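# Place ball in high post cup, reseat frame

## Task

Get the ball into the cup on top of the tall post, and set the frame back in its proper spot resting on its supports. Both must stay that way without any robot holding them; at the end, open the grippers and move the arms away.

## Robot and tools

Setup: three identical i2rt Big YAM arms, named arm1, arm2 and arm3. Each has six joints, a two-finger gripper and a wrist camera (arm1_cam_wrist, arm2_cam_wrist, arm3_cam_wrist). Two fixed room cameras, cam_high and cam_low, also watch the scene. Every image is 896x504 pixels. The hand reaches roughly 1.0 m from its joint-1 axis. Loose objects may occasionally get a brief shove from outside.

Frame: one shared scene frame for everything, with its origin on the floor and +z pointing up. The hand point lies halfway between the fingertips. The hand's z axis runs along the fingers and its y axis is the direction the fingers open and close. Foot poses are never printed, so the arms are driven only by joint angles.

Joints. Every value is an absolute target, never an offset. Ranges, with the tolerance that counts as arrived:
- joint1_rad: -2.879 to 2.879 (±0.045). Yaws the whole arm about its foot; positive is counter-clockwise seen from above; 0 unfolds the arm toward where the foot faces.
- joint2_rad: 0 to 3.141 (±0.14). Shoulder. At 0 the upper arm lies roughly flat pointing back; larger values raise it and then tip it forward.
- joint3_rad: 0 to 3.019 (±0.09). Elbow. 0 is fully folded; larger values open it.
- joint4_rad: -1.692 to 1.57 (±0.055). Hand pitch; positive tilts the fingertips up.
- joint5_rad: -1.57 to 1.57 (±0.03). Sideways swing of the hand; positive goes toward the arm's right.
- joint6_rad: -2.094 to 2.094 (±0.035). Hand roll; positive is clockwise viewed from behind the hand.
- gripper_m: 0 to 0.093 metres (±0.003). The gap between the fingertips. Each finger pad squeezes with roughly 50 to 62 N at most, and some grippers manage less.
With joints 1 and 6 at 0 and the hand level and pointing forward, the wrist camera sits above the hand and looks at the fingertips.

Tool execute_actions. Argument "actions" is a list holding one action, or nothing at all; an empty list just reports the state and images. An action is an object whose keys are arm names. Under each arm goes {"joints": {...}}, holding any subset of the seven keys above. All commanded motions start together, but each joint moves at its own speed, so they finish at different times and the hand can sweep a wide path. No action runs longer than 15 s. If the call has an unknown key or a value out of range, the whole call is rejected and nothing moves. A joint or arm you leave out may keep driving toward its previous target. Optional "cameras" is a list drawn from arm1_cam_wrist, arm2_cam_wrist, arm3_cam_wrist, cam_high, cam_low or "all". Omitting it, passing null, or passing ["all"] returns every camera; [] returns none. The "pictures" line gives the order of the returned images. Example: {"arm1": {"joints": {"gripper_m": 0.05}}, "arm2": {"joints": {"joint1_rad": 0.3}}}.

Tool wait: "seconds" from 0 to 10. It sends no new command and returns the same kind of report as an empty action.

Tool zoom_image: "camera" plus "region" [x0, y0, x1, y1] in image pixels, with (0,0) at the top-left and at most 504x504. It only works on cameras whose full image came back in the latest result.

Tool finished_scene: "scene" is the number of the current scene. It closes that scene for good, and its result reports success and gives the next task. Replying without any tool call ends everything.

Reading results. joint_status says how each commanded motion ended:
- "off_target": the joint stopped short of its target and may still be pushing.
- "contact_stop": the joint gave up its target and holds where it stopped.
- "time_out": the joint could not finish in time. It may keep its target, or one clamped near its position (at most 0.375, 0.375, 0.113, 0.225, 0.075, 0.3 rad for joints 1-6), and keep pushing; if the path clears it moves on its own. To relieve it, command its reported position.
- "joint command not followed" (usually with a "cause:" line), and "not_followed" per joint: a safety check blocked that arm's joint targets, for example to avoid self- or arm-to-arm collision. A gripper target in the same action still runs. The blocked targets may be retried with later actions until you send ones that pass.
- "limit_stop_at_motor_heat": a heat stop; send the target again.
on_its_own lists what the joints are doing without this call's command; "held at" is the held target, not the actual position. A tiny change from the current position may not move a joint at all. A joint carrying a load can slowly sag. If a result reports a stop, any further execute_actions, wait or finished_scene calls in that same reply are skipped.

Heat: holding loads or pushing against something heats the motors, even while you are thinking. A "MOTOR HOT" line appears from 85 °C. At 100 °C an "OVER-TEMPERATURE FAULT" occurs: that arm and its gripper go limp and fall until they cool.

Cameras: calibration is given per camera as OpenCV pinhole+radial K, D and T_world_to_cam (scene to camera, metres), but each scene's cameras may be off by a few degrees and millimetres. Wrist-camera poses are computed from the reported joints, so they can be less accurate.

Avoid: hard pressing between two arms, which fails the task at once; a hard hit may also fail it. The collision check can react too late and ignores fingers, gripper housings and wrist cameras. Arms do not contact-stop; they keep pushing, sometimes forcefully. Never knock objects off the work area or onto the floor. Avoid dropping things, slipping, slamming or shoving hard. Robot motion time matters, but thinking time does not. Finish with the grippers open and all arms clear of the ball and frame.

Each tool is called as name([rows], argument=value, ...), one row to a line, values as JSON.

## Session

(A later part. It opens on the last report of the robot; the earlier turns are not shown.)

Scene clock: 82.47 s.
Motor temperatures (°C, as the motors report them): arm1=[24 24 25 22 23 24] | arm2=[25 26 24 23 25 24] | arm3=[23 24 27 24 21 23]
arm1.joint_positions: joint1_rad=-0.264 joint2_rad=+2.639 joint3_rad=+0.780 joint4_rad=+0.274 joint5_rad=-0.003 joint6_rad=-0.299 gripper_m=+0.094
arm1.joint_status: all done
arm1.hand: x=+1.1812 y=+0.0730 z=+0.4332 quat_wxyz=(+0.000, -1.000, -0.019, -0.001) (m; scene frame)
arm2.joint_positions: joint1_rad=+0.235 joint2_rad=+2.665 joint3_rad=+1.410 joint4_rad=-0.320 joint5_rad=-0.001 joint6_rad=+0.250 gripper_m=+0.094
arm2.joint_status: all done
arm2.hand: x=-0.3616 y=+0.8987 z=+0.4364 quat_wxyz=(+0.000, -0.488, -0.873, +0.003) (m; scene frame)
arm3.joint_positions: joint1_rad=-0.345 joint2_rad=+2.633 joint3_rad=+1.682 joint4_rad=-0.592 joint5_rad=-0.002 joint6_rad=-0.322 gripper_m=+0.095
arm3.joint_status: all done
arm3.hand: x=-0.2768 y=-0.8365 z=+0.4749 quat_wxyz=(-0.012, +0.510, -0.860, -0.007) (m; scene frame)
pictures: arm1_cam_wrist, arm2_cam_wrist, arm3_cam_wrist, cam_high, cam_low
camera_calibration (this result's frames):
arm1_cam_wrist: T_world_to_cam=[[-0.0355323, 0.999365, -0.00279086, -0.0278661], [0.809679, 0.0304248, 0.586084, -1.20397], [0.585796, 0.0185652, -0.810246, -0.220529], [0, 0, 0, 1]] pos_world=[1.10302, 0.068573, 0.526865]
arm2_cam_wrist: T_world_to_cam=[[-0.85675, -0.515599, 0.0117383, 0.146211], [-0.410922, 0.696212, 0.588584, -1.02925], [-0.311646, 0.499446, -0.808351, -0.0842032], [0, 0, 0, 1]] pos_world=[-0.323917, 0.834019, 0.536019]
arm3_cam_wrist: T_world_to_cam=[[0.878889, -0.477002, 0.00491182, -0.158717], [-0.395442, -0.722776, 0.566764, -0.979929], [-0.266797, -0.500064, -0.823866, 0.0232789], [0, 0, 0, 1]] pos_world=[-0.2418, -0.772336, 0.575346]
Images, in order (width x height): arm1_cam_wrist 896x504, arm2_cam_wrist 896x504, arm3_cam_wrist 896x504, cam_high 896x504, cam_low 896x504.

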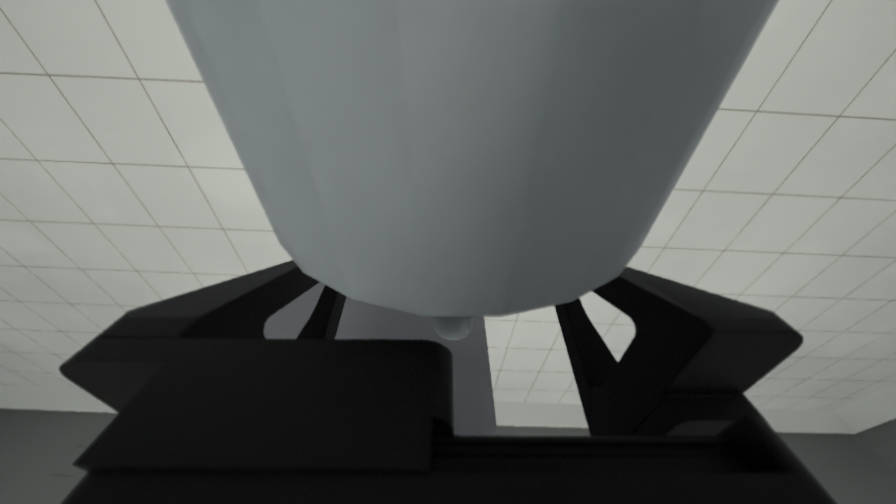

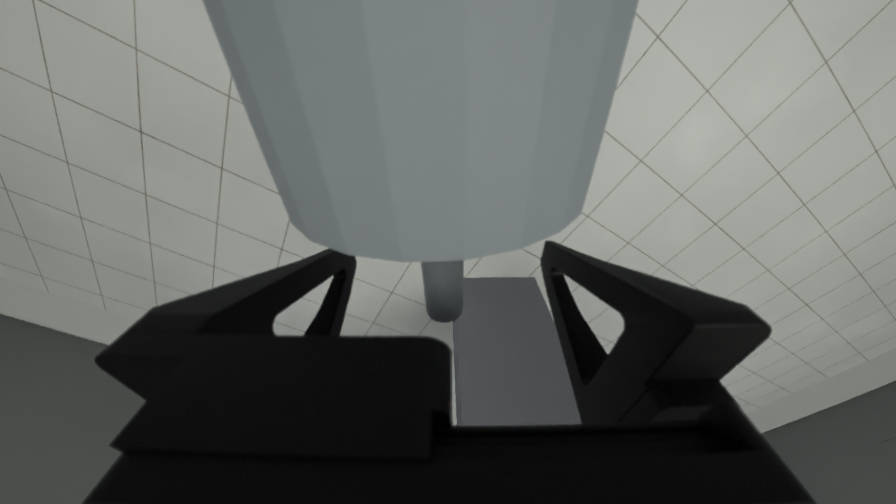

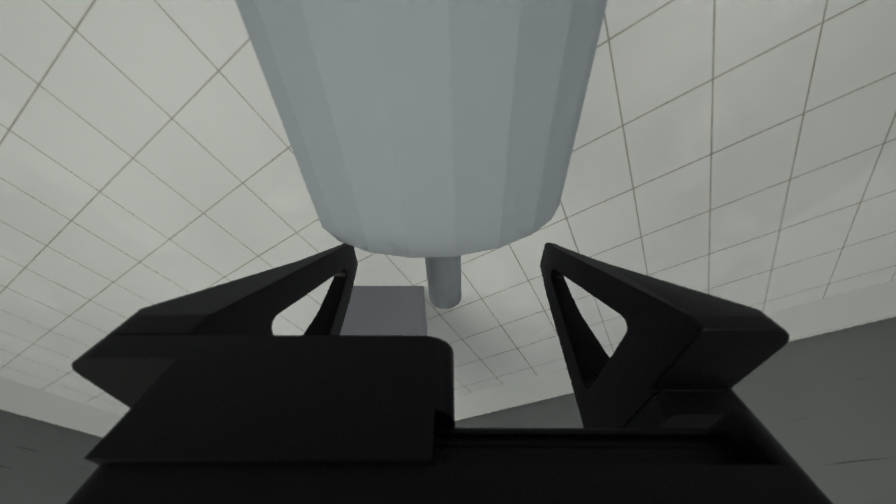

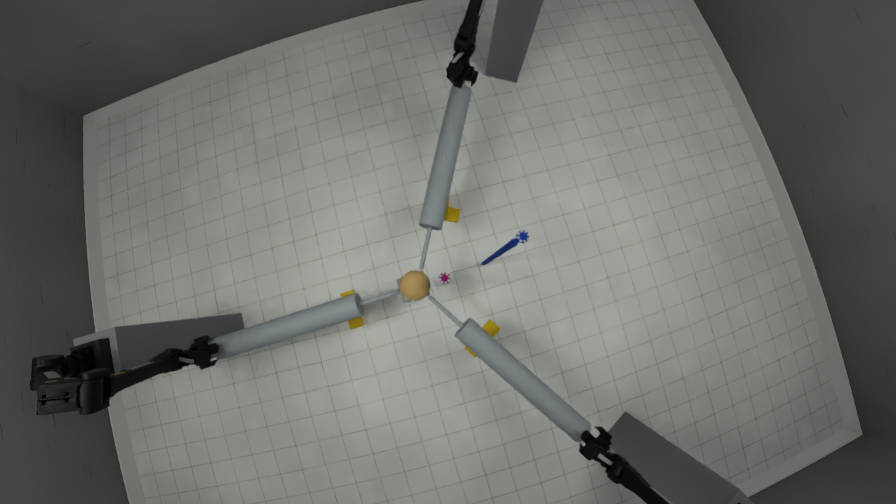

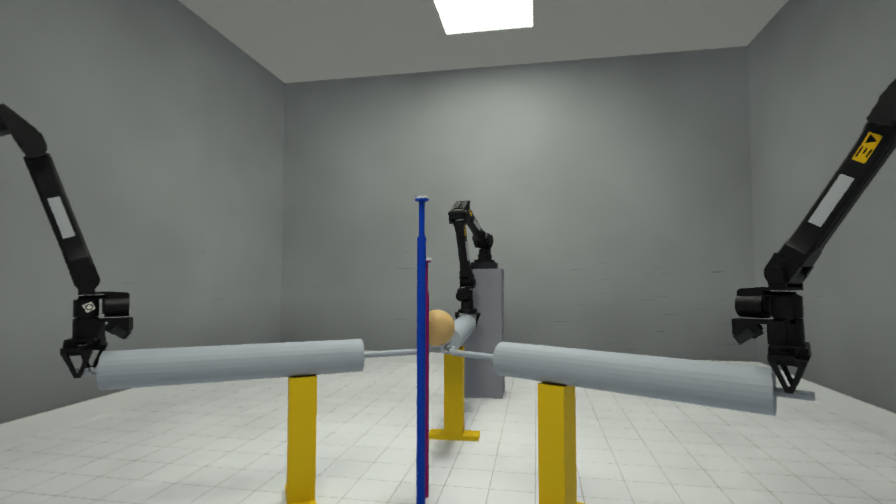

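execute_actions([
  {"arm1":{"joints":{"joint3_rad":0.752}},"arm2":{"joints":{"joint2_rad":2.69}},"arm3":{"joints":{"joint2_rad":2.685}}},
])

Scene clock: 85.27 s.
Motor temperatures (°C, as the motors report them): arm1=[24 24 25 22 23 24] | arm2=[25 26 23 23 25 24] | arm3=[23 24 26 24 21 23]
arm1.joint_positions: joint1_rad=-0.264 joint2_rad=+2.639 joint3_rad=+0.770 joint4_rad=+0.274 joint5_rad=-0.003 joint6_rad=-0.299 gripper_m=+0.094
arm1.joint_status: all done
arm1.hand: x=+1.1870 y=+0.0714 z=+0.4343 quat_wxyz=(-0.001, -1.000, -0.019, -0.006) (m; scene frame)
arm2.joint_positions: joint1_rad=+0.235 joint2_rad=+2.666 joint3_rad=+1.410 joint4_rad=-0.320 joint5_rad=-0.001 joint6_rad=+0.250 gripper_m=+0.094
arm2.joint_status: all done
arm2.hand: x=-0.3618 y=+0.8988 z=+0.4362 quat_wxyz=(+0.000, -0.488, -0.873, +0.003) (m; scene frame)
arm3.joint_positions: joint1_rad=-0.345 joint2_rad=+2.648 joint3_rad=+1.682 joint4_rad=-0.592 joint5_rad=-0.002 joint6_rad=-0.322 gripper_m=+0.095
arm3.joint_status: all done
arm3.hand: x=-0.2816 y=-0.8408 z=+0.4662 quat_wxyz=(-0.005, +0.510, -0.860, -0.006) (m; scene frame)
pictures: arm1_cam_wrist, arm2_cam_wrist, arm3_cam_wrist, cam_high, cam_low
camera_calibration (this result's frames):
arm1_cam_wrist: T_world_to_cam=[[-0.0354548, 0.999355, -0.00568323, -0.0249217], [0.804026, 0.0319015, 0.593737, -1.20602], [0.593536, 0.0164814, -0.804639, -0.234545], [0, 0, 0, 1]] pos_world=[1.108, 0.0672452, 0.527193]
arm2_cam_wrist: T_world_to_cam=[[-0.856748, -0.5156, 0.0118356, 0.146123], [-0.410759, 0.696057, 0.588882, -1.02922], [-0.311866, 0.499662, -0.808133, -0.0848294], [0, 0, 0, 1]] pos_world=[-0.324026, 0.834122, 0.535805]
arm3_cam_wrist: T_world_to_cam=[[0.878968, -0.47688, 0.000162564, -0.154199], [-0.389123, -0.717021, 0.578329, -0.978806], [-0.275677, -0.508396, -0.815803, -0.000670028], [0, 0, 0, 1]] pos_world=[-0.245524, -0.775699, 0.56555]
Images, in order (width x height): arm1_cam_wrist 896x504, arm2_cam_wrist 896x504, arm3_cam_wrist 896x504, cam_high 896x504, cam_low 896x504.

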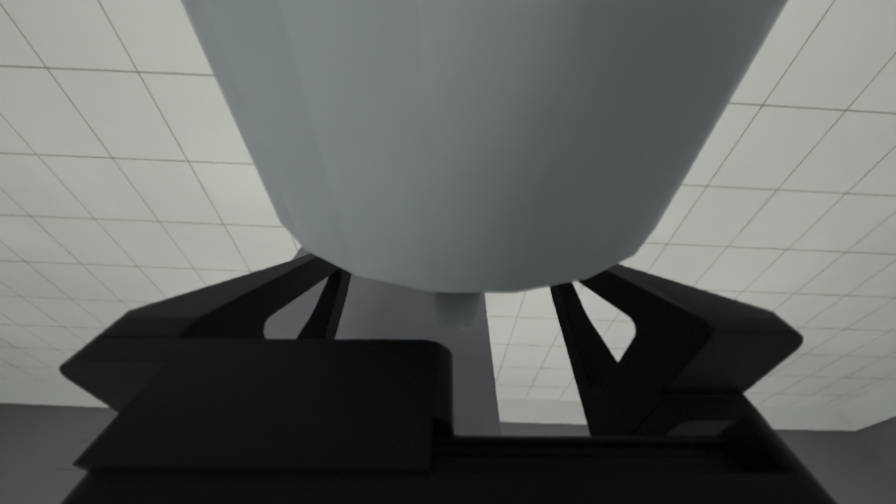

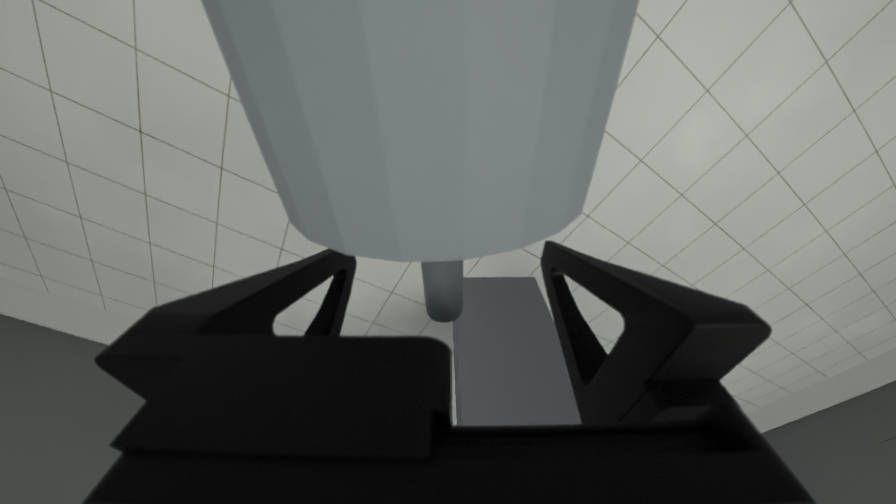

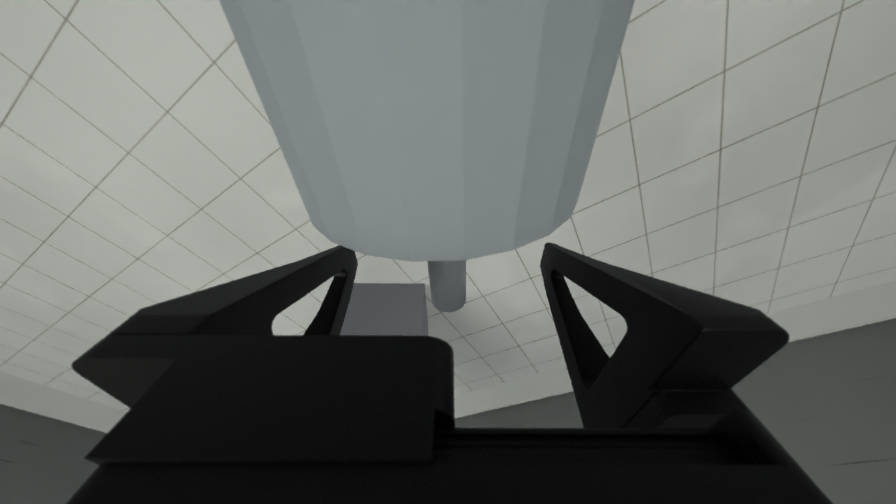

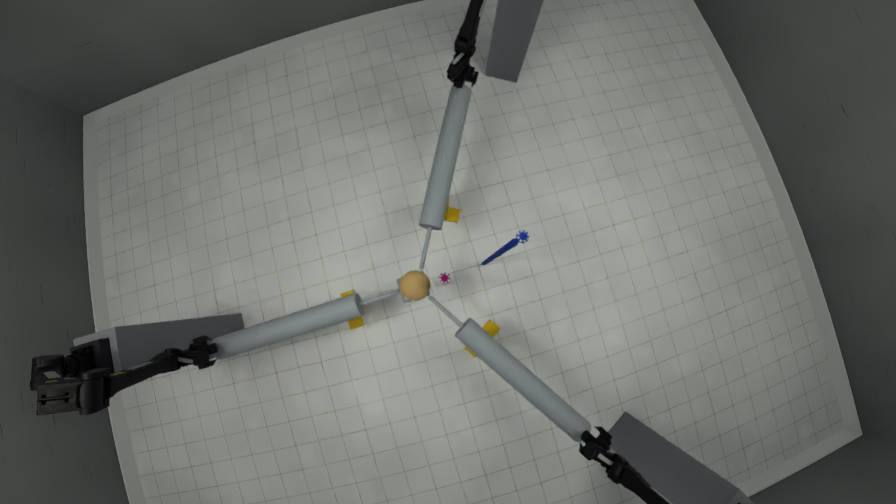

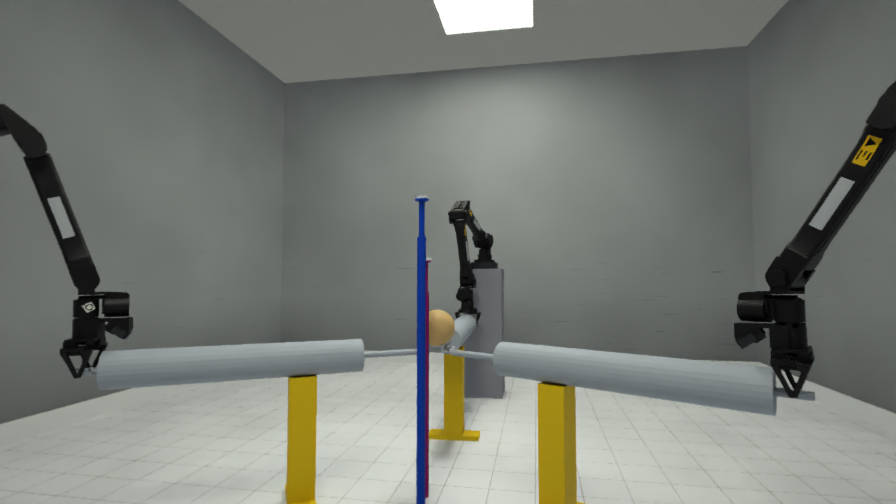

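execute_actions([
  {"arm2":{"joints":{"joint2_rad":2.715}},"arm3":{"joints":{"joint2_rad":2.715}}},
], cameras=[])

execute_actions([
  {"arm1":{"joints":{"gripper_m":0}},"arm2":{"joints":{"gripper_m":0}},"arm3":{"joints":{"gripper_m":0}}},
])

Scene clock: 88.27 s.
Motor temperatures (°C, as the motors report them): arm1=[24 24 25 22 23 24] | arm2=[25 26 23 23 25 24] | arm3=[23 24 26 24 21 23]
arm1.joint_positions: joint1_rad=-0.264 joint2_rad=+2.639 joint3_rad=+0.770 joint4_rad=+0.274 joint5_rad=-0.003 joint6_rad=-0.299 gripper_m=+0.094
arm1.joint_status: not commanded
arm1.hand: x=+1.1870 y=+0.0714 z=+0.4343 quat_wxyz=(-0.001, -1.000, -0.019, -0.006) (m; scene frame)
arm2.joint_positions: joint1_rad=+0.235 joint2_rad=+2.701 joint3_rad=+1.410 joint4_rad=-0.320 joint5_rad=-0.001 joint6_rad=+0.250 gripper_m=+0.094
arm2.joint_status: all done
arm2.hand: x=-0.3746 y=+0.9111 z=+0.4192 quat_wxyz=(+0.017, -0.488, -0.872, -0.001) (m; scene frame)
arm3.joint_positions: joint1_rad=-0.345 joint2_rad=+2.685 joint3_rad=+1.682 joint4_rad=-0.592 joint5_rad=-0.002 joint6_rad=-0.322 gripper_m=+0.095
arm3.joint_status: all done
arm3.hand: x=-0.2939 y=-0.8520 z=+0.4450 quat_wxyz=(+0.013, +0.510, -0.860, -0.002) (m; scene frame)
pictures: none
No camera images: the call's "cameras" was empty. Leave "cameras" out to get every camera's image.

Scene clock: 89.00 s.
Motor temperatures (°C, as the motors report them): arm1=[24 24 25 22 23 24] | arm2=[25 27 23 23 25 24] | arm3=[23 24 26 24 21 23]
arm1.joint_positions: joint1_rad=-0.265 joint2_rad=+2.639 joint3_rad=+0.771 joint4_rad=+0.280 joint5_rad=+0.003 joint6_rad=-0.298 gripper_m=+0.018
arm1.joint_status: gripper_m off_target (ended at +0.018, target +0.000)
arm1.hand: x=+1.1855 y=+0.0732 z=+0.4343 quat_wxyz=(+0.003, -1.000, -0.018, -0.003) (m; scene frame)
arm2.joint_positions: joint1_rad=+0.244 joint2_rad=+2.701 joint3_rad=+1.411 joint4_rad=-0.317 joint5_rad=-0.004 joint6_rad=+0.241 gripper_m=+0.018
arm2.joint_status: gripper_m off_target (ended at +0.018, target +0.000)
arm2.hand: x=-0.3701 y=+0.9138 z=+0.4192 quat_wxyz=(+0.014, -0.481, -0.877, -0.002) (m; scene frame)
arm3.joint_positions: joint1_rad=-0.347 joint2_rad=+2.685 joint3_rad=+1.682 joint4_rad=-0.592 joint5_rad=+0.005 joint6_rad=-0.348 gripper_m=+0.019
arm3.joint_status: gripper_m off_target (ended at +0.019, target +0.000)
arm3.hand: x=-0.2922 y=-0.8540 z=+0.4450 quat_wxyz=(+0.013, +0.520, -0.854, +0.002) (m; scene frame)
pictures: arm1_cam_wrist, arm2_cam_wrist, arm3_cam_wrist, cam_high, cam_low
camera_calibration (this result's frames):
arm1_cam_wrist: T_world_to_cam=[[-0.0328739, 0.999457, 0.00215613, -0.0332518], [0.8071, 0.0252744, 0.589873, -1.20638], [0.589499, 0.0211316, -0.807493, -0.227961], [0, 0, 0, 1]] pos_world=[1.10696, 0.0685414, 0.527604]
arm2_cam_wrist: T_world_to_cam=[[-0.847225, -0.530985, 0.0162462, 0.162664], [-0.410882, 0.674364, 0.613523, -1.0236], [-0.336727, 0.513117, -0.78951, -0.137942], [0, 0, 0, 1]] pos_world=[-0.329213, 0.847429, 0.51645]
arm3_cam_wrist: T_world_to_cam=[[0.890092, -0.455748, -0.0054027, -0.127423], [-0.358843, -0.708042, 0.608201, -0.976867], [-0.281012, -0.539416, -0.793765, -0.0653495], [0, 0, 0, 1]] pos_world=[-0.255488, -0.784986, 0.541571]
Images, in order (width x height): arm1_cam_wrist 896x504, arm2_cam_wrist 896x504, arm3_cam_wrist 896x504, cam_high 896x504, cam_low 896x504.

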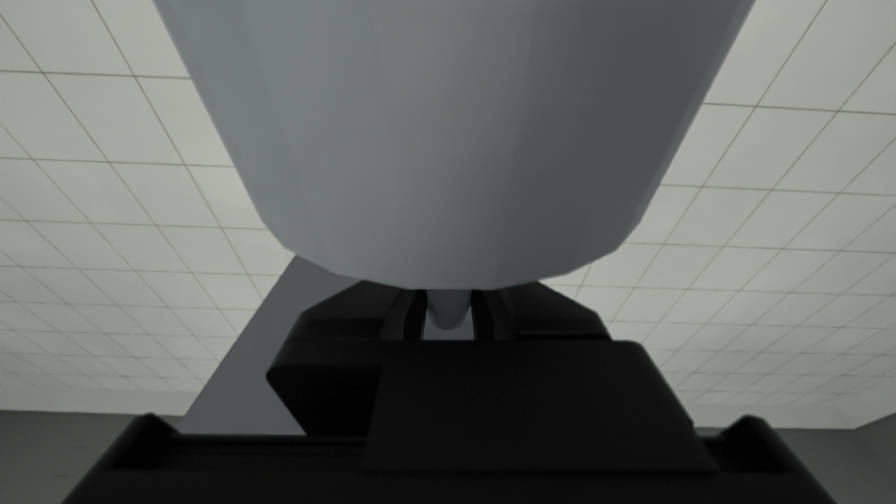

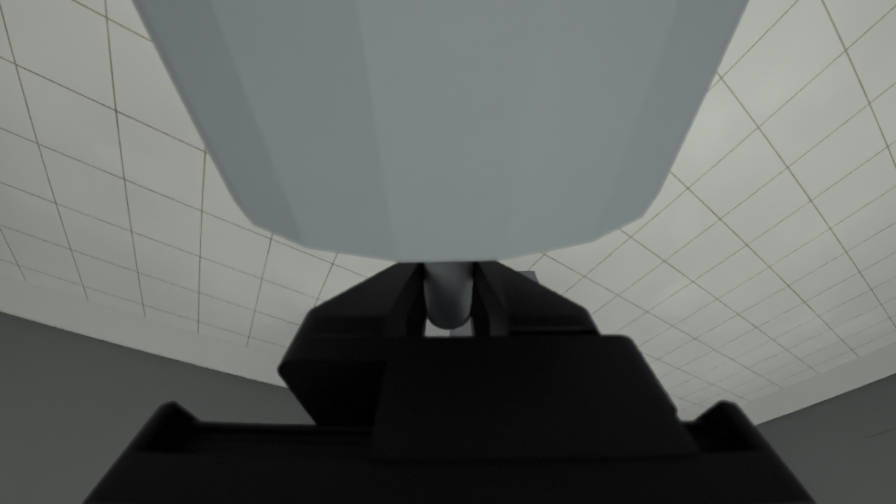

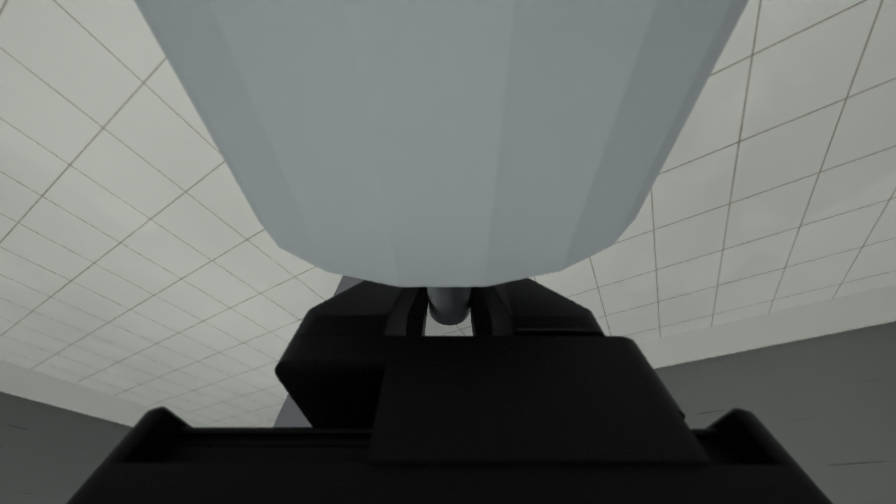

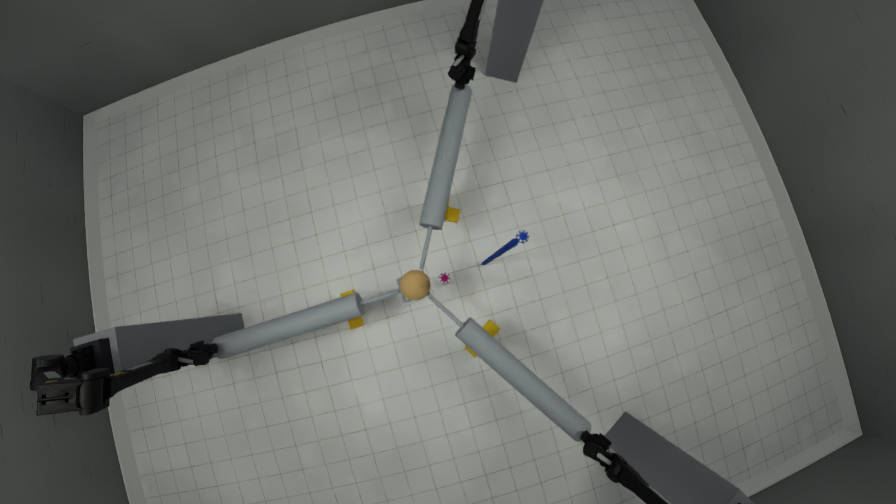

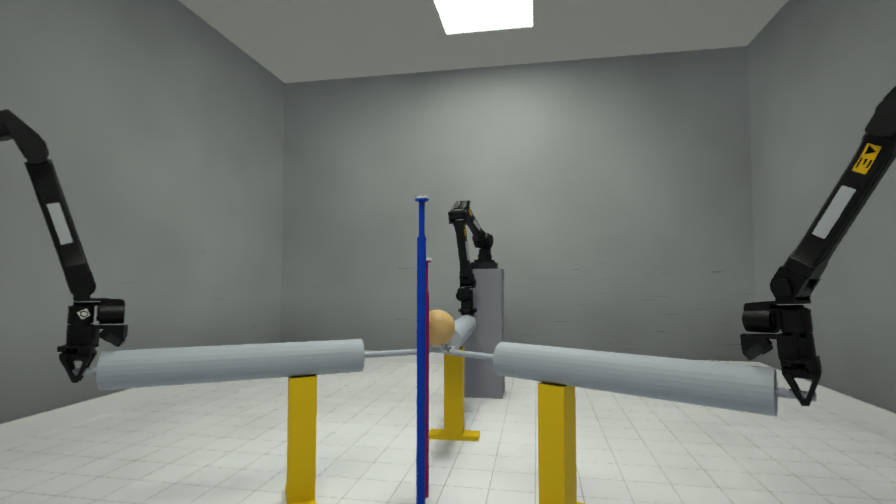

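execute_actions([
  {"arm1":{"joints":{"joint2_rad":2.47,"joint3_rad":0.675,"joint4_rad":0.217}},"arm2":{"joints":{"joint2_rad":2.56,"joint3_rad":1.329,"joint4_rad":-0.358,"joint6_rad":0.241}},"arm3":{"joints":{"joint2_rad":2.555,"joint3_rad":1.615,"joint4_rad":-0.636,"joint6_rad":-0.348}}},
], cameras=["cam_high","cam_low"])

Scene clock: 101.97 s.
Motor temperatures (°C, as the motors report them): arm1=[24 24 25 22 23 24] | arm2=[25 27 23 23 25 24] | arm3=[23 25 26 24 21 23]
arm1.joint_positions: joint1_rad=-0.265 joint2_rad=+2.496 joint3_rad=+0.689 joint4_rad=+0.228 joint5_rad=+0.000 joint6_rad=-0.297 gripper_m=+0.018
arm1.joint_status: all done
arm1.hand: x=+1.1826 y=+0.0733 z=+0.4787 quat_wxyz=(+0.002, -1.000, -0.018, +0.001) (m; scene frame)
arm2.joint_positions: joint1_rad=+0.242 joint2_rad=+2.587 joint3_rad=+1.330 joint4_rad=-0.346 joint5_rad=-0.004 joint6_rad=+0.237 gripper_m=+0.018
arm2.joint_status: all done
arm2.hand: x=-0.3712 y=+0.9139 z=+0.4646 quat_wxyz=(+0.012, -0.480, -0.877, -0.002) (m; scene frame)
arm3.joint_positions: joint1_rad=-0.342 joint2_rad=+2.600 joint3_rad=+1.622 joint4_rad=-0.619 joint5_rad=+0.002 joint6_rad=-0.347 gripper_m=+0.019
arm3.joint_status: all done
arm3.hand: x=-0.2963 y=-0.8535 z=+0.4814 quat_wxyz=(+0.014, +0.522, -0.853, +0.000) (m; scene frame)
pictures: cam_high, cam_low
Images, in order (width x height): cam_high 896x504, cam_low 896x504.

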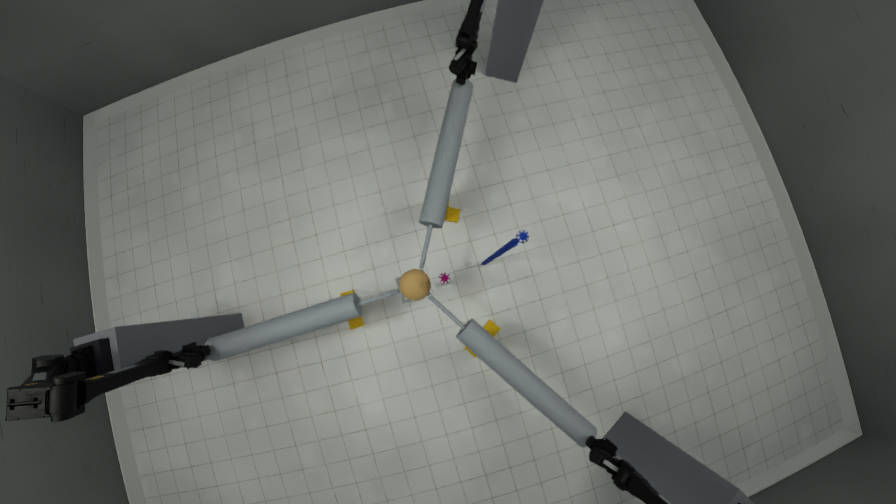

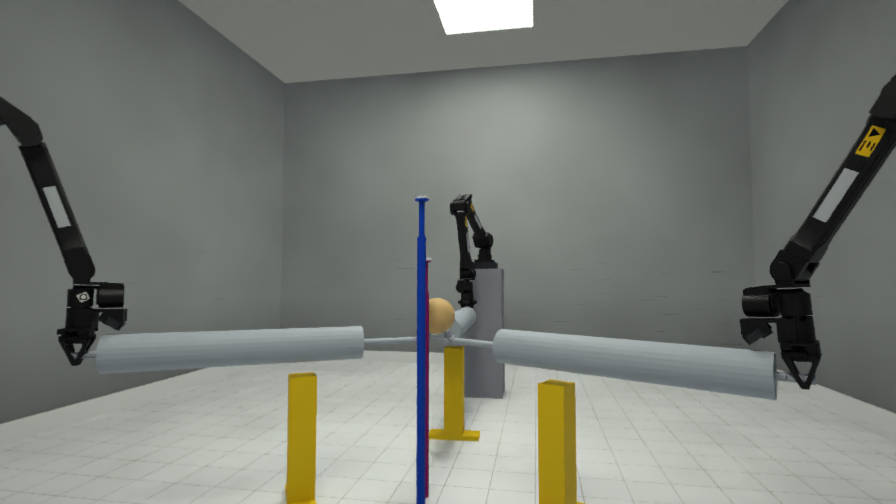

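Works. Continue with sag compensation.

execute_actions([
  {"arm1":{"joints":{"joint2_rad":2.288,"joint3_rad":0.59,"joint4_rad":0.11}},"arm2":{"joints":{"joint2_rad":2.43,"joint3_rad":1.263,"joint4_rad":-0.425}},"arm3":{"joints":{"joint2_rad":2.428,"joint3_rad":1.565,"joint4_rad":-0.705}}},
], cameras=[])

execute_actions([
  {"arm1":{"joints":{"joint2_rad":1.9,"joint3_rad":0.5,"joint4_rad":-0.184}},"arm2":{"joints":{"joint2_rad":2.194,"joint3_rad":1.182,"joint4_rad":-0.58}},"arm3":{"joints":{"joint2_rad":2.234,"joint3_rad":1.519,"joint4_rad":-0.85}}},
], cameras=["cam_high","cam_low"])

Scene clock: 106.87 s.
Motor temperatures (°C, as the motors report them): arm1=[24 24 25 22 23 24] | arm2=[25 27 23 23 25 24] | arm3=[23 25 26 24 21 23]
arm1.joint_positions: joint1_rad=-0.265 joint2_rad=+2.308 joint3_rad=+0.598 joint4_rad=+0.126 joint5_rad=+0.001 joint6_rad=-0.296 gripper_m=+0.018
arm1.joint_status: all done
arm1.hand: x=+1.1864 y=+0.0722 z=+0.5330 quat_wxyz=(+0.002, -1.000, -0.017, -0.001) (m; scene frame)
arm2.joint_positions: joint1_rad=+0.243 joint2_rad=+2.451 joint3_rad=+1.264 joint4_rad=-0.415 joint5_rad=-0.006 joint6_rad=+0.237 gripper_m=+0.018
arm2.joint_status: all done
arm2.hand: x=-0.3683 y=+0.9127 z=+0.5212 quat_wxyz=(+0.011, -0.479, -0.878, -0.002) (m; scene frame)
arm3.joint_positions: joint1_rad=-0.345 joint2_rad=+2.471 joint3_rad=+1.564 joint4_rad=-0.695 joint5_rad=+0.003 joint6_rad=-0.349 gripper_m=+0.019
arm3.joint_status: all done
arm3.hand: x=-0.2948 y=-0.8550 z=+0.5421 quat_wxyz=(+0.017, +0.522, -0.853, +0.001) (m; scene frame)
pictures: none
No camera images: the call's "cameras" was empty. Leave "cameras" out to get every camera's image.

Scene clock: 107.90 s.
Motor temperatures (°C, as the motors report them): arm1=[24 24 25 22 23 24] | arm2=[25 27 23 23 25 24] | arm3=[23 25 26 24 21 23]
arm1.joint_positions: joint1_rad=-0.265 joint2_rad=+1.921 joint3_rad=+0.502 joint4_rad=-0.162 joint5_rad=+0.004 joint6_rad=-0.296 gripper_m=+0.018
arm1.joint_status: all done
arm1.hand: x=+1.1870 y=+0.0722 z=+0.6314 quat_wxyz=(+0.004, -1.000, -0.017, +0.000) (m; scene frame)
arm2.joint_positions: joint1_rad=+0.244 joint2_rad=+2.210 joint3_rad=+1.186 joint4_rad=-0.573 joint5_rad=-0.003 joint6_rad=+0.237 gripper_m=+0.018
arm2.joint_status: all done
arm2.hand: x=-0.3669 y=+0.9127 z=+0.6235 quat_wxyz=(+0.009, -0.479, -0.878, +0.000) (m; scene frame)
arm3.joint_positions: joint1_rad=-0.344 joint2_rad=+2.269 joint3_rad=+1.512 joint4_rad=-0.850 joint5_rad=-0.002 joint6_rad=-0.350 gripper_m=+0.019
arm3.joint_status: all done
arm3.hand: x=-0.2966 y=-0.8561 z=+0.6452 quat_wxyz=(+0.019, +0.522, -0.853, -0.001) (m; scene frame)
pictures: cam_high, cam_low
Images, in order (width x height): cam_high 896x504, cam_low 896x504.

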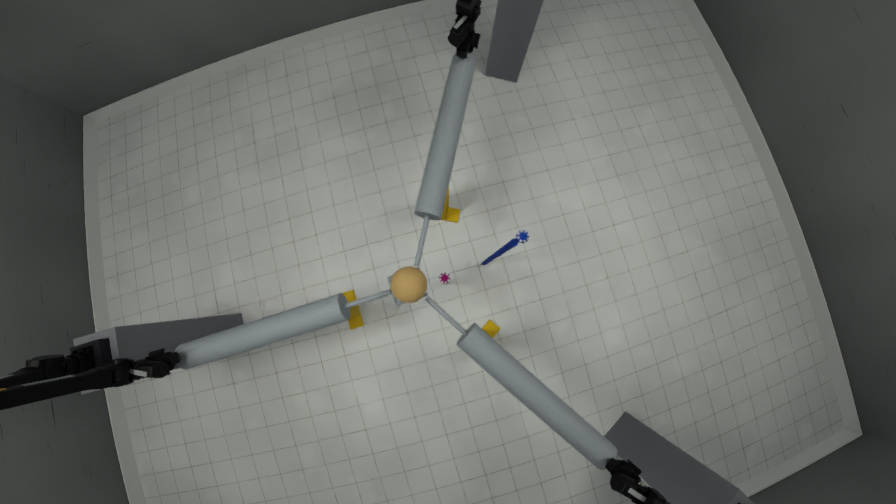

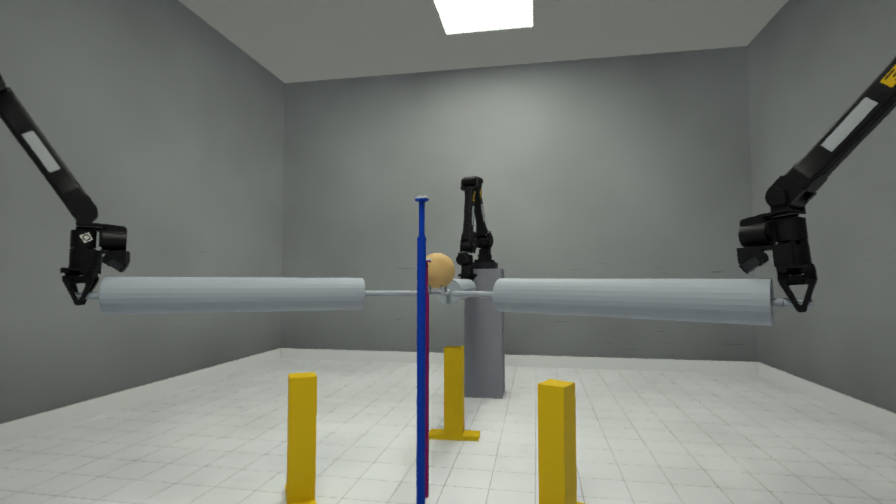

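execute_actions([
  {"arm1":{"joints":{"joint2_rad":1.52,"joint3_rad":0.525,"joint4_rad":-0.58}},"arm2":{"joints":{"joint2_rad":1.985,"joint3_rad":1.17,"joint4_rad":-0.78}},"arm3":{"joints":{"joint2_rad":2.078,"joint3_rad":1.565,"joint4_rad":-1.03}}},
], cameras=[])

execute_actions([
  {"arm1":{"joints":{"joint2_rad":1.24,"joint3_rad":0.635,"joint4_rad":-0.965}},"arm2":{"joints":{"joint2_rad":1.812,"joint3_rad":1.245,"joint4_rad":-1.012}},"arm3":{"joints":{"joint2_rad":1.96,"joint3_rad":1.66,"joint4_rad":-1.245}}},
], cameras=[])

execute_actions([
  {"arm1":{"joints":{"joint2_rad":1.11,"joint3_rad":0.778,"joint4_rad":-1.235}},"arm2":{"joints":{"joint2_rad":1.711,"joint3_rad":1.342,"joint4_rad":-1.21}},"arm3":{"joints":{"joint2_rad":1.9,"joint3_rad":1.79,"joint4_rad":-1.43}}},
], cameras=[])

execute_actions([
  {"arm1":{"joints":{"joint1_rad":-0.15,"joint6_rad":-0.18,"joint2_rad":1.43,"joint3_rad":1.11,"joint4_rad":-1.25}},"arm2":{"joints":{"joint1_rad":0.016,"joint6_rad":0.005,"joint2_rad":1.525,"joint3_rad":1.145,"joint4_rad":-1.205}},"arm3":{"joints":{"joint1_rad":-0.192,"joint6_rad":-0.185,"joint2_rad":1.655,"joint3_rad":1.465,"joint4_rad":-1.36}}},
], cameras=["cam_high","cam_low"])

Scene clock: 128.50 s.
Motor temperatures (°C, as the motors report them): arm1=[24 24 24 22 23 24] | arm2=[25 28 23 23 25 24] | arm3=[23 26 26 24 21 23]
arm1.joint_positions: joint1_rad=-0.266 joint2_rad=+1.535 joint3_rad=+0.512 joint4_rad=-0.551 joint5_rad=+0.005 joint6_rad=-0.296 gripper_m=+0.018
arm1.joint_status: all done
arm1.hand: x=+1.1851 y=+0.0725 z=+0.7313 quat_wxyz=(+0.005, -1.000, -0.017, +0.003) (m; scene frame)
arm2.joint_positions: joint1_rad=+0.243 joint2_rad=+1.998 joint3_rad=+1.173 joint4_rad=-0.773 joint5_rad=+0.001 joint6_rad=+0.237 gripper_m=+0.018
arm2.joint_status: all done
arm2.hand: x=-0.3687 y=+0.9140 z=+0.7222 quat_wxyz=(+0.011, -0.479, -0.878, +0.001) (m; scene frame)
arm3.joint_positions: joint1_rad=-0.338 joint2_rad=+2.107 joint3_rad=+1.518 joint4_rad=-1.023 joint5_rad=-0.009 joint6_rad=-0.347 gripper_m=+0.019
arm3.joint_status: all done
arm3.hand: x=-0.3031 y=-0.8561 z=+0.7400 quat_wxyz=(+0.022, +0.524, -0.851, -0.004) (m; scene frame)
pictures: none
No camera images: the call's "cameras" was empty. Leave "cameras" out to get every camera's image.

Scene clock: 129.63 s.
Motor temperatures (°C, as the motors report them): arm1=[24 24 25 22 23 24] | arm2=[25 28 23 23 25 24] | arm3=[23 26 27 24 21 23]
arm1.joint_positions: joint1_rad=-0.267 joint2_rad=+1.248 joint3_rad=+0.602 joint4_rad=-0.920 joint5_rad=+0.009 joint6_rad=-0.296 gripper_m=+0.018
arm1.joint_status: all done
arm1.hand: x=+1.1878 y=+0.0726 z=+0.8275 quat_wxyz=(+0.008, -1.000, -0.016, +0.007) (m; scene frame)
arm2.joint_positions: joint1_rad=+0.243 joint2_rad=+1.826 joint3_rad=+1.220 joint4_rad=-0.974 joint5_rad=-0.001 joint6_rad=+0.237 gripper_m=+0.018
arm2.joint_status: all done
arm2.hand: x=-0.3675 y=+0.9142 z=+0.8178 quat_wxyz=(+0.002, -0.479, -0.878, +0.003) (m; scene frame)
arm3.joint_positions: joint1_rad=-0.335 joint2_rad=+1.994 joint3_rad=+1.603 joint4_rad=-1.233 joint5_rad=-0.013 joint6_rad=-0.347 gripper_m=+0.019
arm3.joint_status: all done
arm3.hand: x=-0.3054 y=-0.8564 z=+0.8332 quat_wxyz=(+0.029, +0.525, -0.851, -0.004) (m; scene frame)
pictures: none
No camera images: the call's "cameras" was empty. Leave "cameras" out to get every camera's image.

Scene clock: 130.77 s.
Motor temperatures (°C, as the motors report them): arm1=[24 24 25 22 23 24] | arm2=[25 28 23 23 25 24] | arm3=[23 27 28 24 21 23]
arm1.joint_positions: joint1_rad=-0.269 joint2_rad=+1.121 joint3_rad=+0.732 joint4_rad=-1.186 joint5_rad=+0.012 joint6_rad=-0.296 gripper_m=+0.018
arm1.joint_status: all done
arm1.hand: x=+1.1908 y=+0.0726 z=+0.9021 quat_wxyz=(+0.009, -1.000, -0.016, +0.001) (m; scene frame)
arm2.joint_positions: joint1_rad=+0.243 joint2_rad=+1.734 joint3_rad=+1.312 joint4_rad=-1.157 joint5_rad=-0.002 joint6_rad=+0.237 gripper_m=+0.018
arm2.joint_status: all done
arm2.hand: x=-0.3658 y=+0.9136 z=+0.8927 quat_wxyz=(+0.001, -0.479, -0.878, +0.003) (m; scene frame)
arm3.joint_positions: joint1_rad=-0.335 joint2_rad=+1.945 joint3_rad=+1.720 joint4_rad=-1.421 joint5_rad=-0.014 joint6_rad=-0.347 gripper_m=+0.019
arm3.joint_status: all done
arm3.hand: x=-0.3063 y=-0.8579 z=+0.9040 quat_wxyz=(+0.040, +0.525, -0.850, -0.003) (m; scene frame)
pictures: none
No camera images: the call's "cameras" was empty. Leave "cameras" out to get every camera's image.

Scene clock: 131.87 s.
Motor temperatures (°C, as the motors report them): arm1=[24 24 25 22 23 24] | arm2=[25 28 23 23 25 24] | arm3=[23 27 28 24 21 23]
arm1.joint_positions: joint1_rad=-0.170 joint2_rad=+1.446 joint3_rad=+1.056 joint4_rad=-1.213 joint5_rad=+0.009 joint6_rad=-0.198 gripper_m=+0.018
arm1.joint_status: all done
arm1.hand: x=+1.0696 y=+0.0653 z=+0.9169 quat_wxyz=(+0.005, -1.000, -0.016, -0.011) (m; scene frame)
arm2.joint_positions: joint1_rad=+0.021 joint2_rad=+1.541 joint3_rad=+1.143 joint4_rad=-1.190 joint5_rad=-0.002 joint6_rad=+0.012 gripper_m=+0.018
arm2.joint_status: all done
arm2.hand: x=-0.4891 y=+0.9017 z=+0.9191 quat_wxyz=(+0.004, -0.478, -0.878, +0.000) (m; scene frame)
arm3.joint_positions: joint1_rad=-0.182 joint2_rad=+1.687 joint3_rad=+1.444 joint4_rad=-1.391 joint5_rad=-0.009 joint6_rad=-0.198 gripper_m=+0.019
arm3.joint_status: all done
arm3.hand: x=-0.4255 y=-0.8698 z=+0.9388 quat_wxyz=(+0.032, +0.526, -0.850, +0.003) (m; scene frame)
pictures: cam_high, cam_low
Images, in order (width x height): cam_high 896x504, cam_low 896x504.

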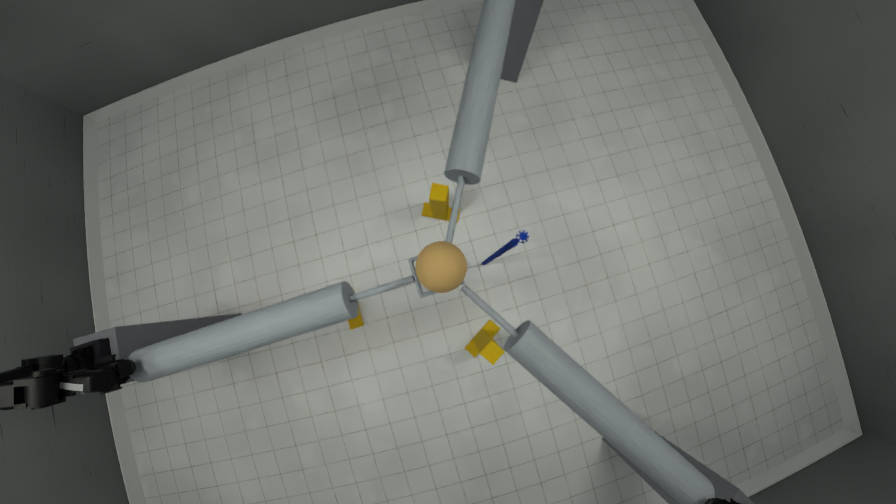

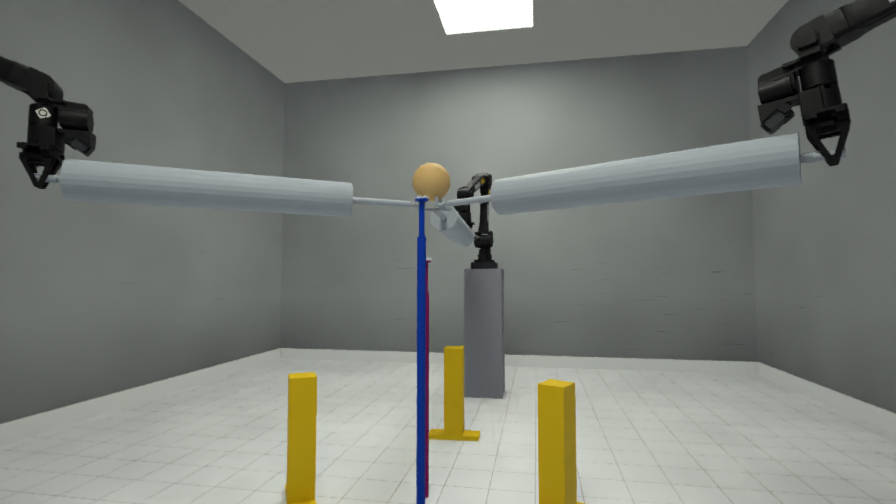

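execute_actions([
  {"arm1":{"joints":{"joint1_rad":-0.08,"joint6_rad":-0.115,"joint2_rad":1.72,"joint3_rad":1.51,"joint4_rad":-1.32}},"arm2":{"joints":{"joint1_rad":-0.285,"joint6_rad":-0.29,"joint2_rad":1.42,"joint3_rad":1.035,"joint4_rad":-1.194}},"arm3":{"joints":{"joint1_rad":0.03,"joint6_rad":0.035,"joint2_rad":1.46,"joint3_rad":1.24,"joint4_rad":-1.33}}},
], cameras=["cam_low"])

execute_actions([
  {"arm1":{"joints":{"joint1_rad":-0.045,"joint6_rad":-0.08,"joint2_rad":2.03,"joint3_rad":1.99,"joint4_rad":-1.485}},"arm2":{"joints":{"joint1_rad":-0.603,"joint6_rad":-0.608,"joint2_rad":1.41,"joint3_rad":1.025,"joint4_rad":-1.194}},"arm3":{"joints":{"joint1_rad":0.315,"joint6_rad":0.32,"joint2_rad":1.34,"joint3_rad":1.112,"joint4_rad":-1.33}}},
], cameras=["cam_high","cam_low"])

zoom_image(camera="cam_low", region=[360, 120, 490, 250])

zoom_image(camera="cam_high", region=[460, 160, 600, 300])

Scene clock: 141.37 s.
Motor temperatures (°C, as the motors report them): arm1=[24 24 28 22 23 24] | arm2=[25 27 24 23 25 24] | arm3=[23 26 29 24 22 23]
arm1.joint_positions: joint1_rad=-0.098 joint2_rad=+1.754 joint3_rad=+1.433 joint4_rad=-1.294 joint5_rad=+0.011 joint6_rad=-0.122 gripper_m=+0.018
arm1.joint_status: all done
arm1.hand: x=+0.9447 y=+0.0493 z=+0.9186 quat_wxyz=(+0.006, -1.000, -0.014, -0.018) (m; scene frame)
arm2.joint_positions: joint1_rad=-0.272 joint2_rad=+1.447 joint3_rad=+1.031 joint4_rad=-1.178 joint5_rad=-0.004 joint6_rad=-0.280 gripper_m=+0.018
arm2.joint_status: all done
arm2.hand: x=-0.6131 y=+0.8872 z=+0.9165 quat_wxyz=(+0.004, -0.478, -0.878, -0.005) (m; scene frame)
arm3.joint_positions: joint1_rad=+0.036 joint2_rad=+1.493 joint3_rad=+1.208 joint4_rad=-1.356 joint5_rad=-0.019 joint6_rad=+0.020 gripper_m=+0.019
arm3.joint_status: all done
arm3.hand: x=-0.5518 y=-0.8853 z=+0.9384 quat_wxyz=(+0.036, +0.526, -0.849, +0.008) (m; scene frame)
pictures: cam_low
Images, in order (width x height): cam_low 896x504.

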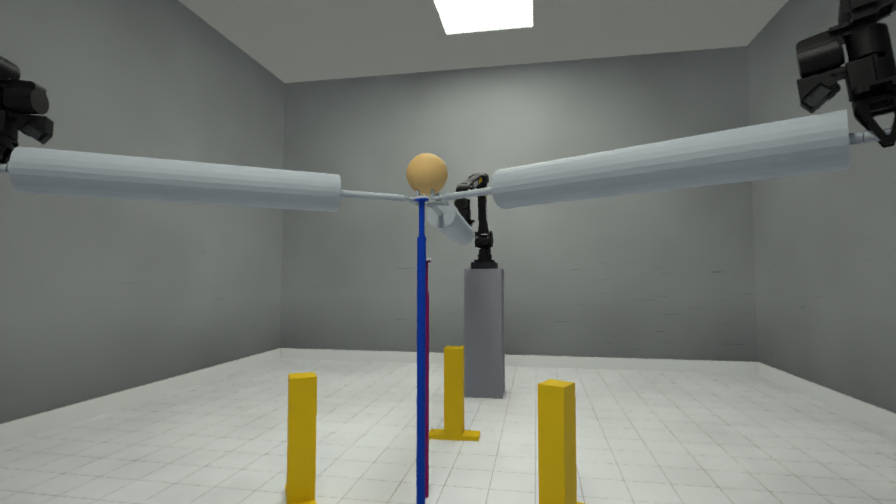

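Scene clock: 142.57 s.
Motor temperatures (°C, as the motors report them): arm1=[24 24 28 22 23 24] | arm2=[25 27 24 23 25 24] | arm3=[23 26 29 24 22 23]
arm1.joint_positions: joint1_rad=-0.062 joint2_rad=+2.075 joint3_rad=+1.909 joint4_rad=-1.466 joint5_rad=+0.010 joint6_rad=-0.084 gripper_m=+0.018
arm1.joint_status: all done
arm1.hand: x=+0.8265 y=+0.0378 z=+0.9164 quat_wxyz=(+0.006, -1.000, -0.013, -0.025) (m; scene frame)
arm2.joint_positions: joint1_rad=-0.584 joint2_rad=+1.441 joint3_rad=+1.018 joint4_rad=-1.179 joint5_rad=-0.004 joint6_rad=-0.593 gripper_m=+0.018
arm2.joint_status: all done
arm2.hand: x=-0.7318 y=+0.8764 z=+0.9139 quat_wxyz=(+0.003, -0.478, -0.878, -0.011) (m; scene frame)
arm3.joint_positions: joint1_rad=+0.325 joint2_rad=+1.378 joint3_rad=+1.080 joint4_rad=-1.347 joint5_rad=-0.029 joint6_rad=+0.307 gripper_m=+0.019
arm3.joint_status: all done
arm3.hand: x=-0.6734 y=-0.8970 z=+0.9364 quat_wxyz=(+0.036, +0.527, -0.849, +0.015) (m; scene frame)
pictures: cam_high, cam_low
Images, in order (width x height): cam_high 896x504, cam_low 896x504.

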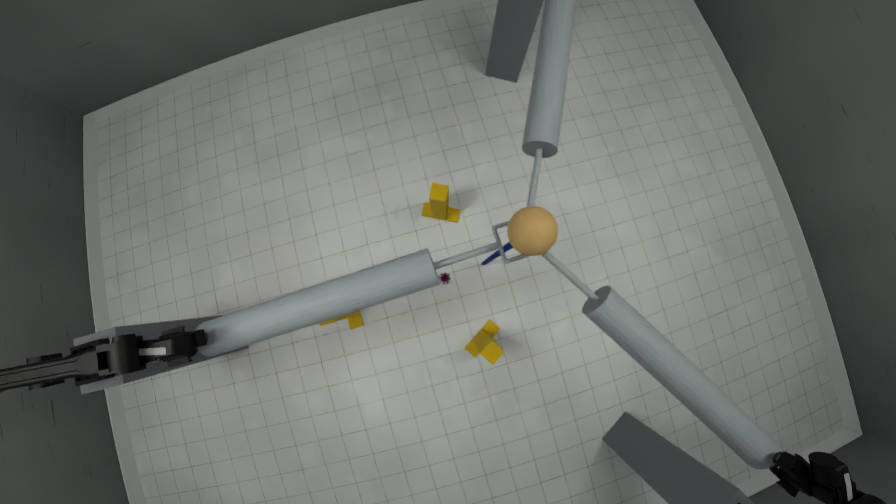

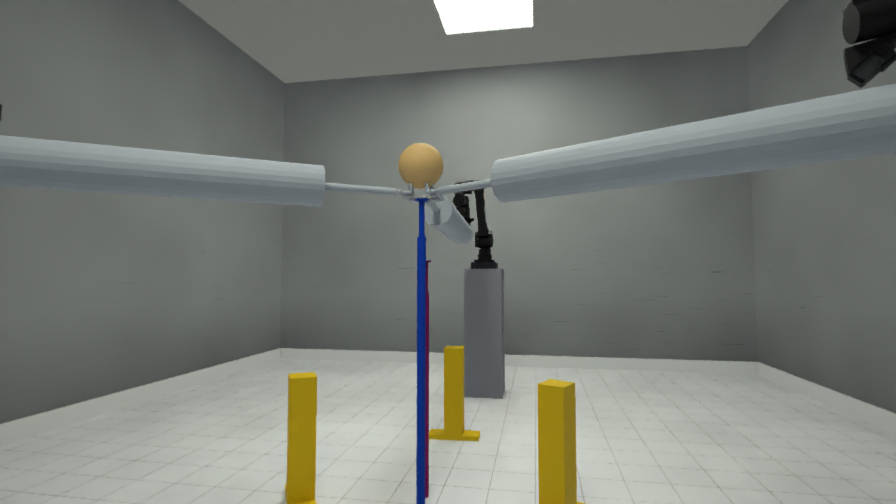

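Region (360, 120, 490, 250) of cam_low's 896x504 image, scaled by 3.877, with more detail than that image has.

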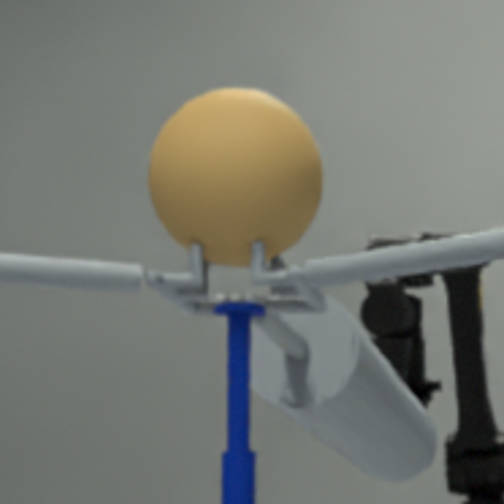

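Region (460, 160, 600, 300) of cam_high's 896x504 image, scaled by 3.600, with more detail than that image has.

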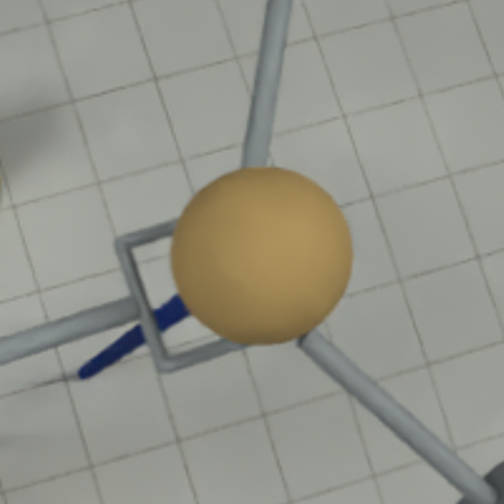

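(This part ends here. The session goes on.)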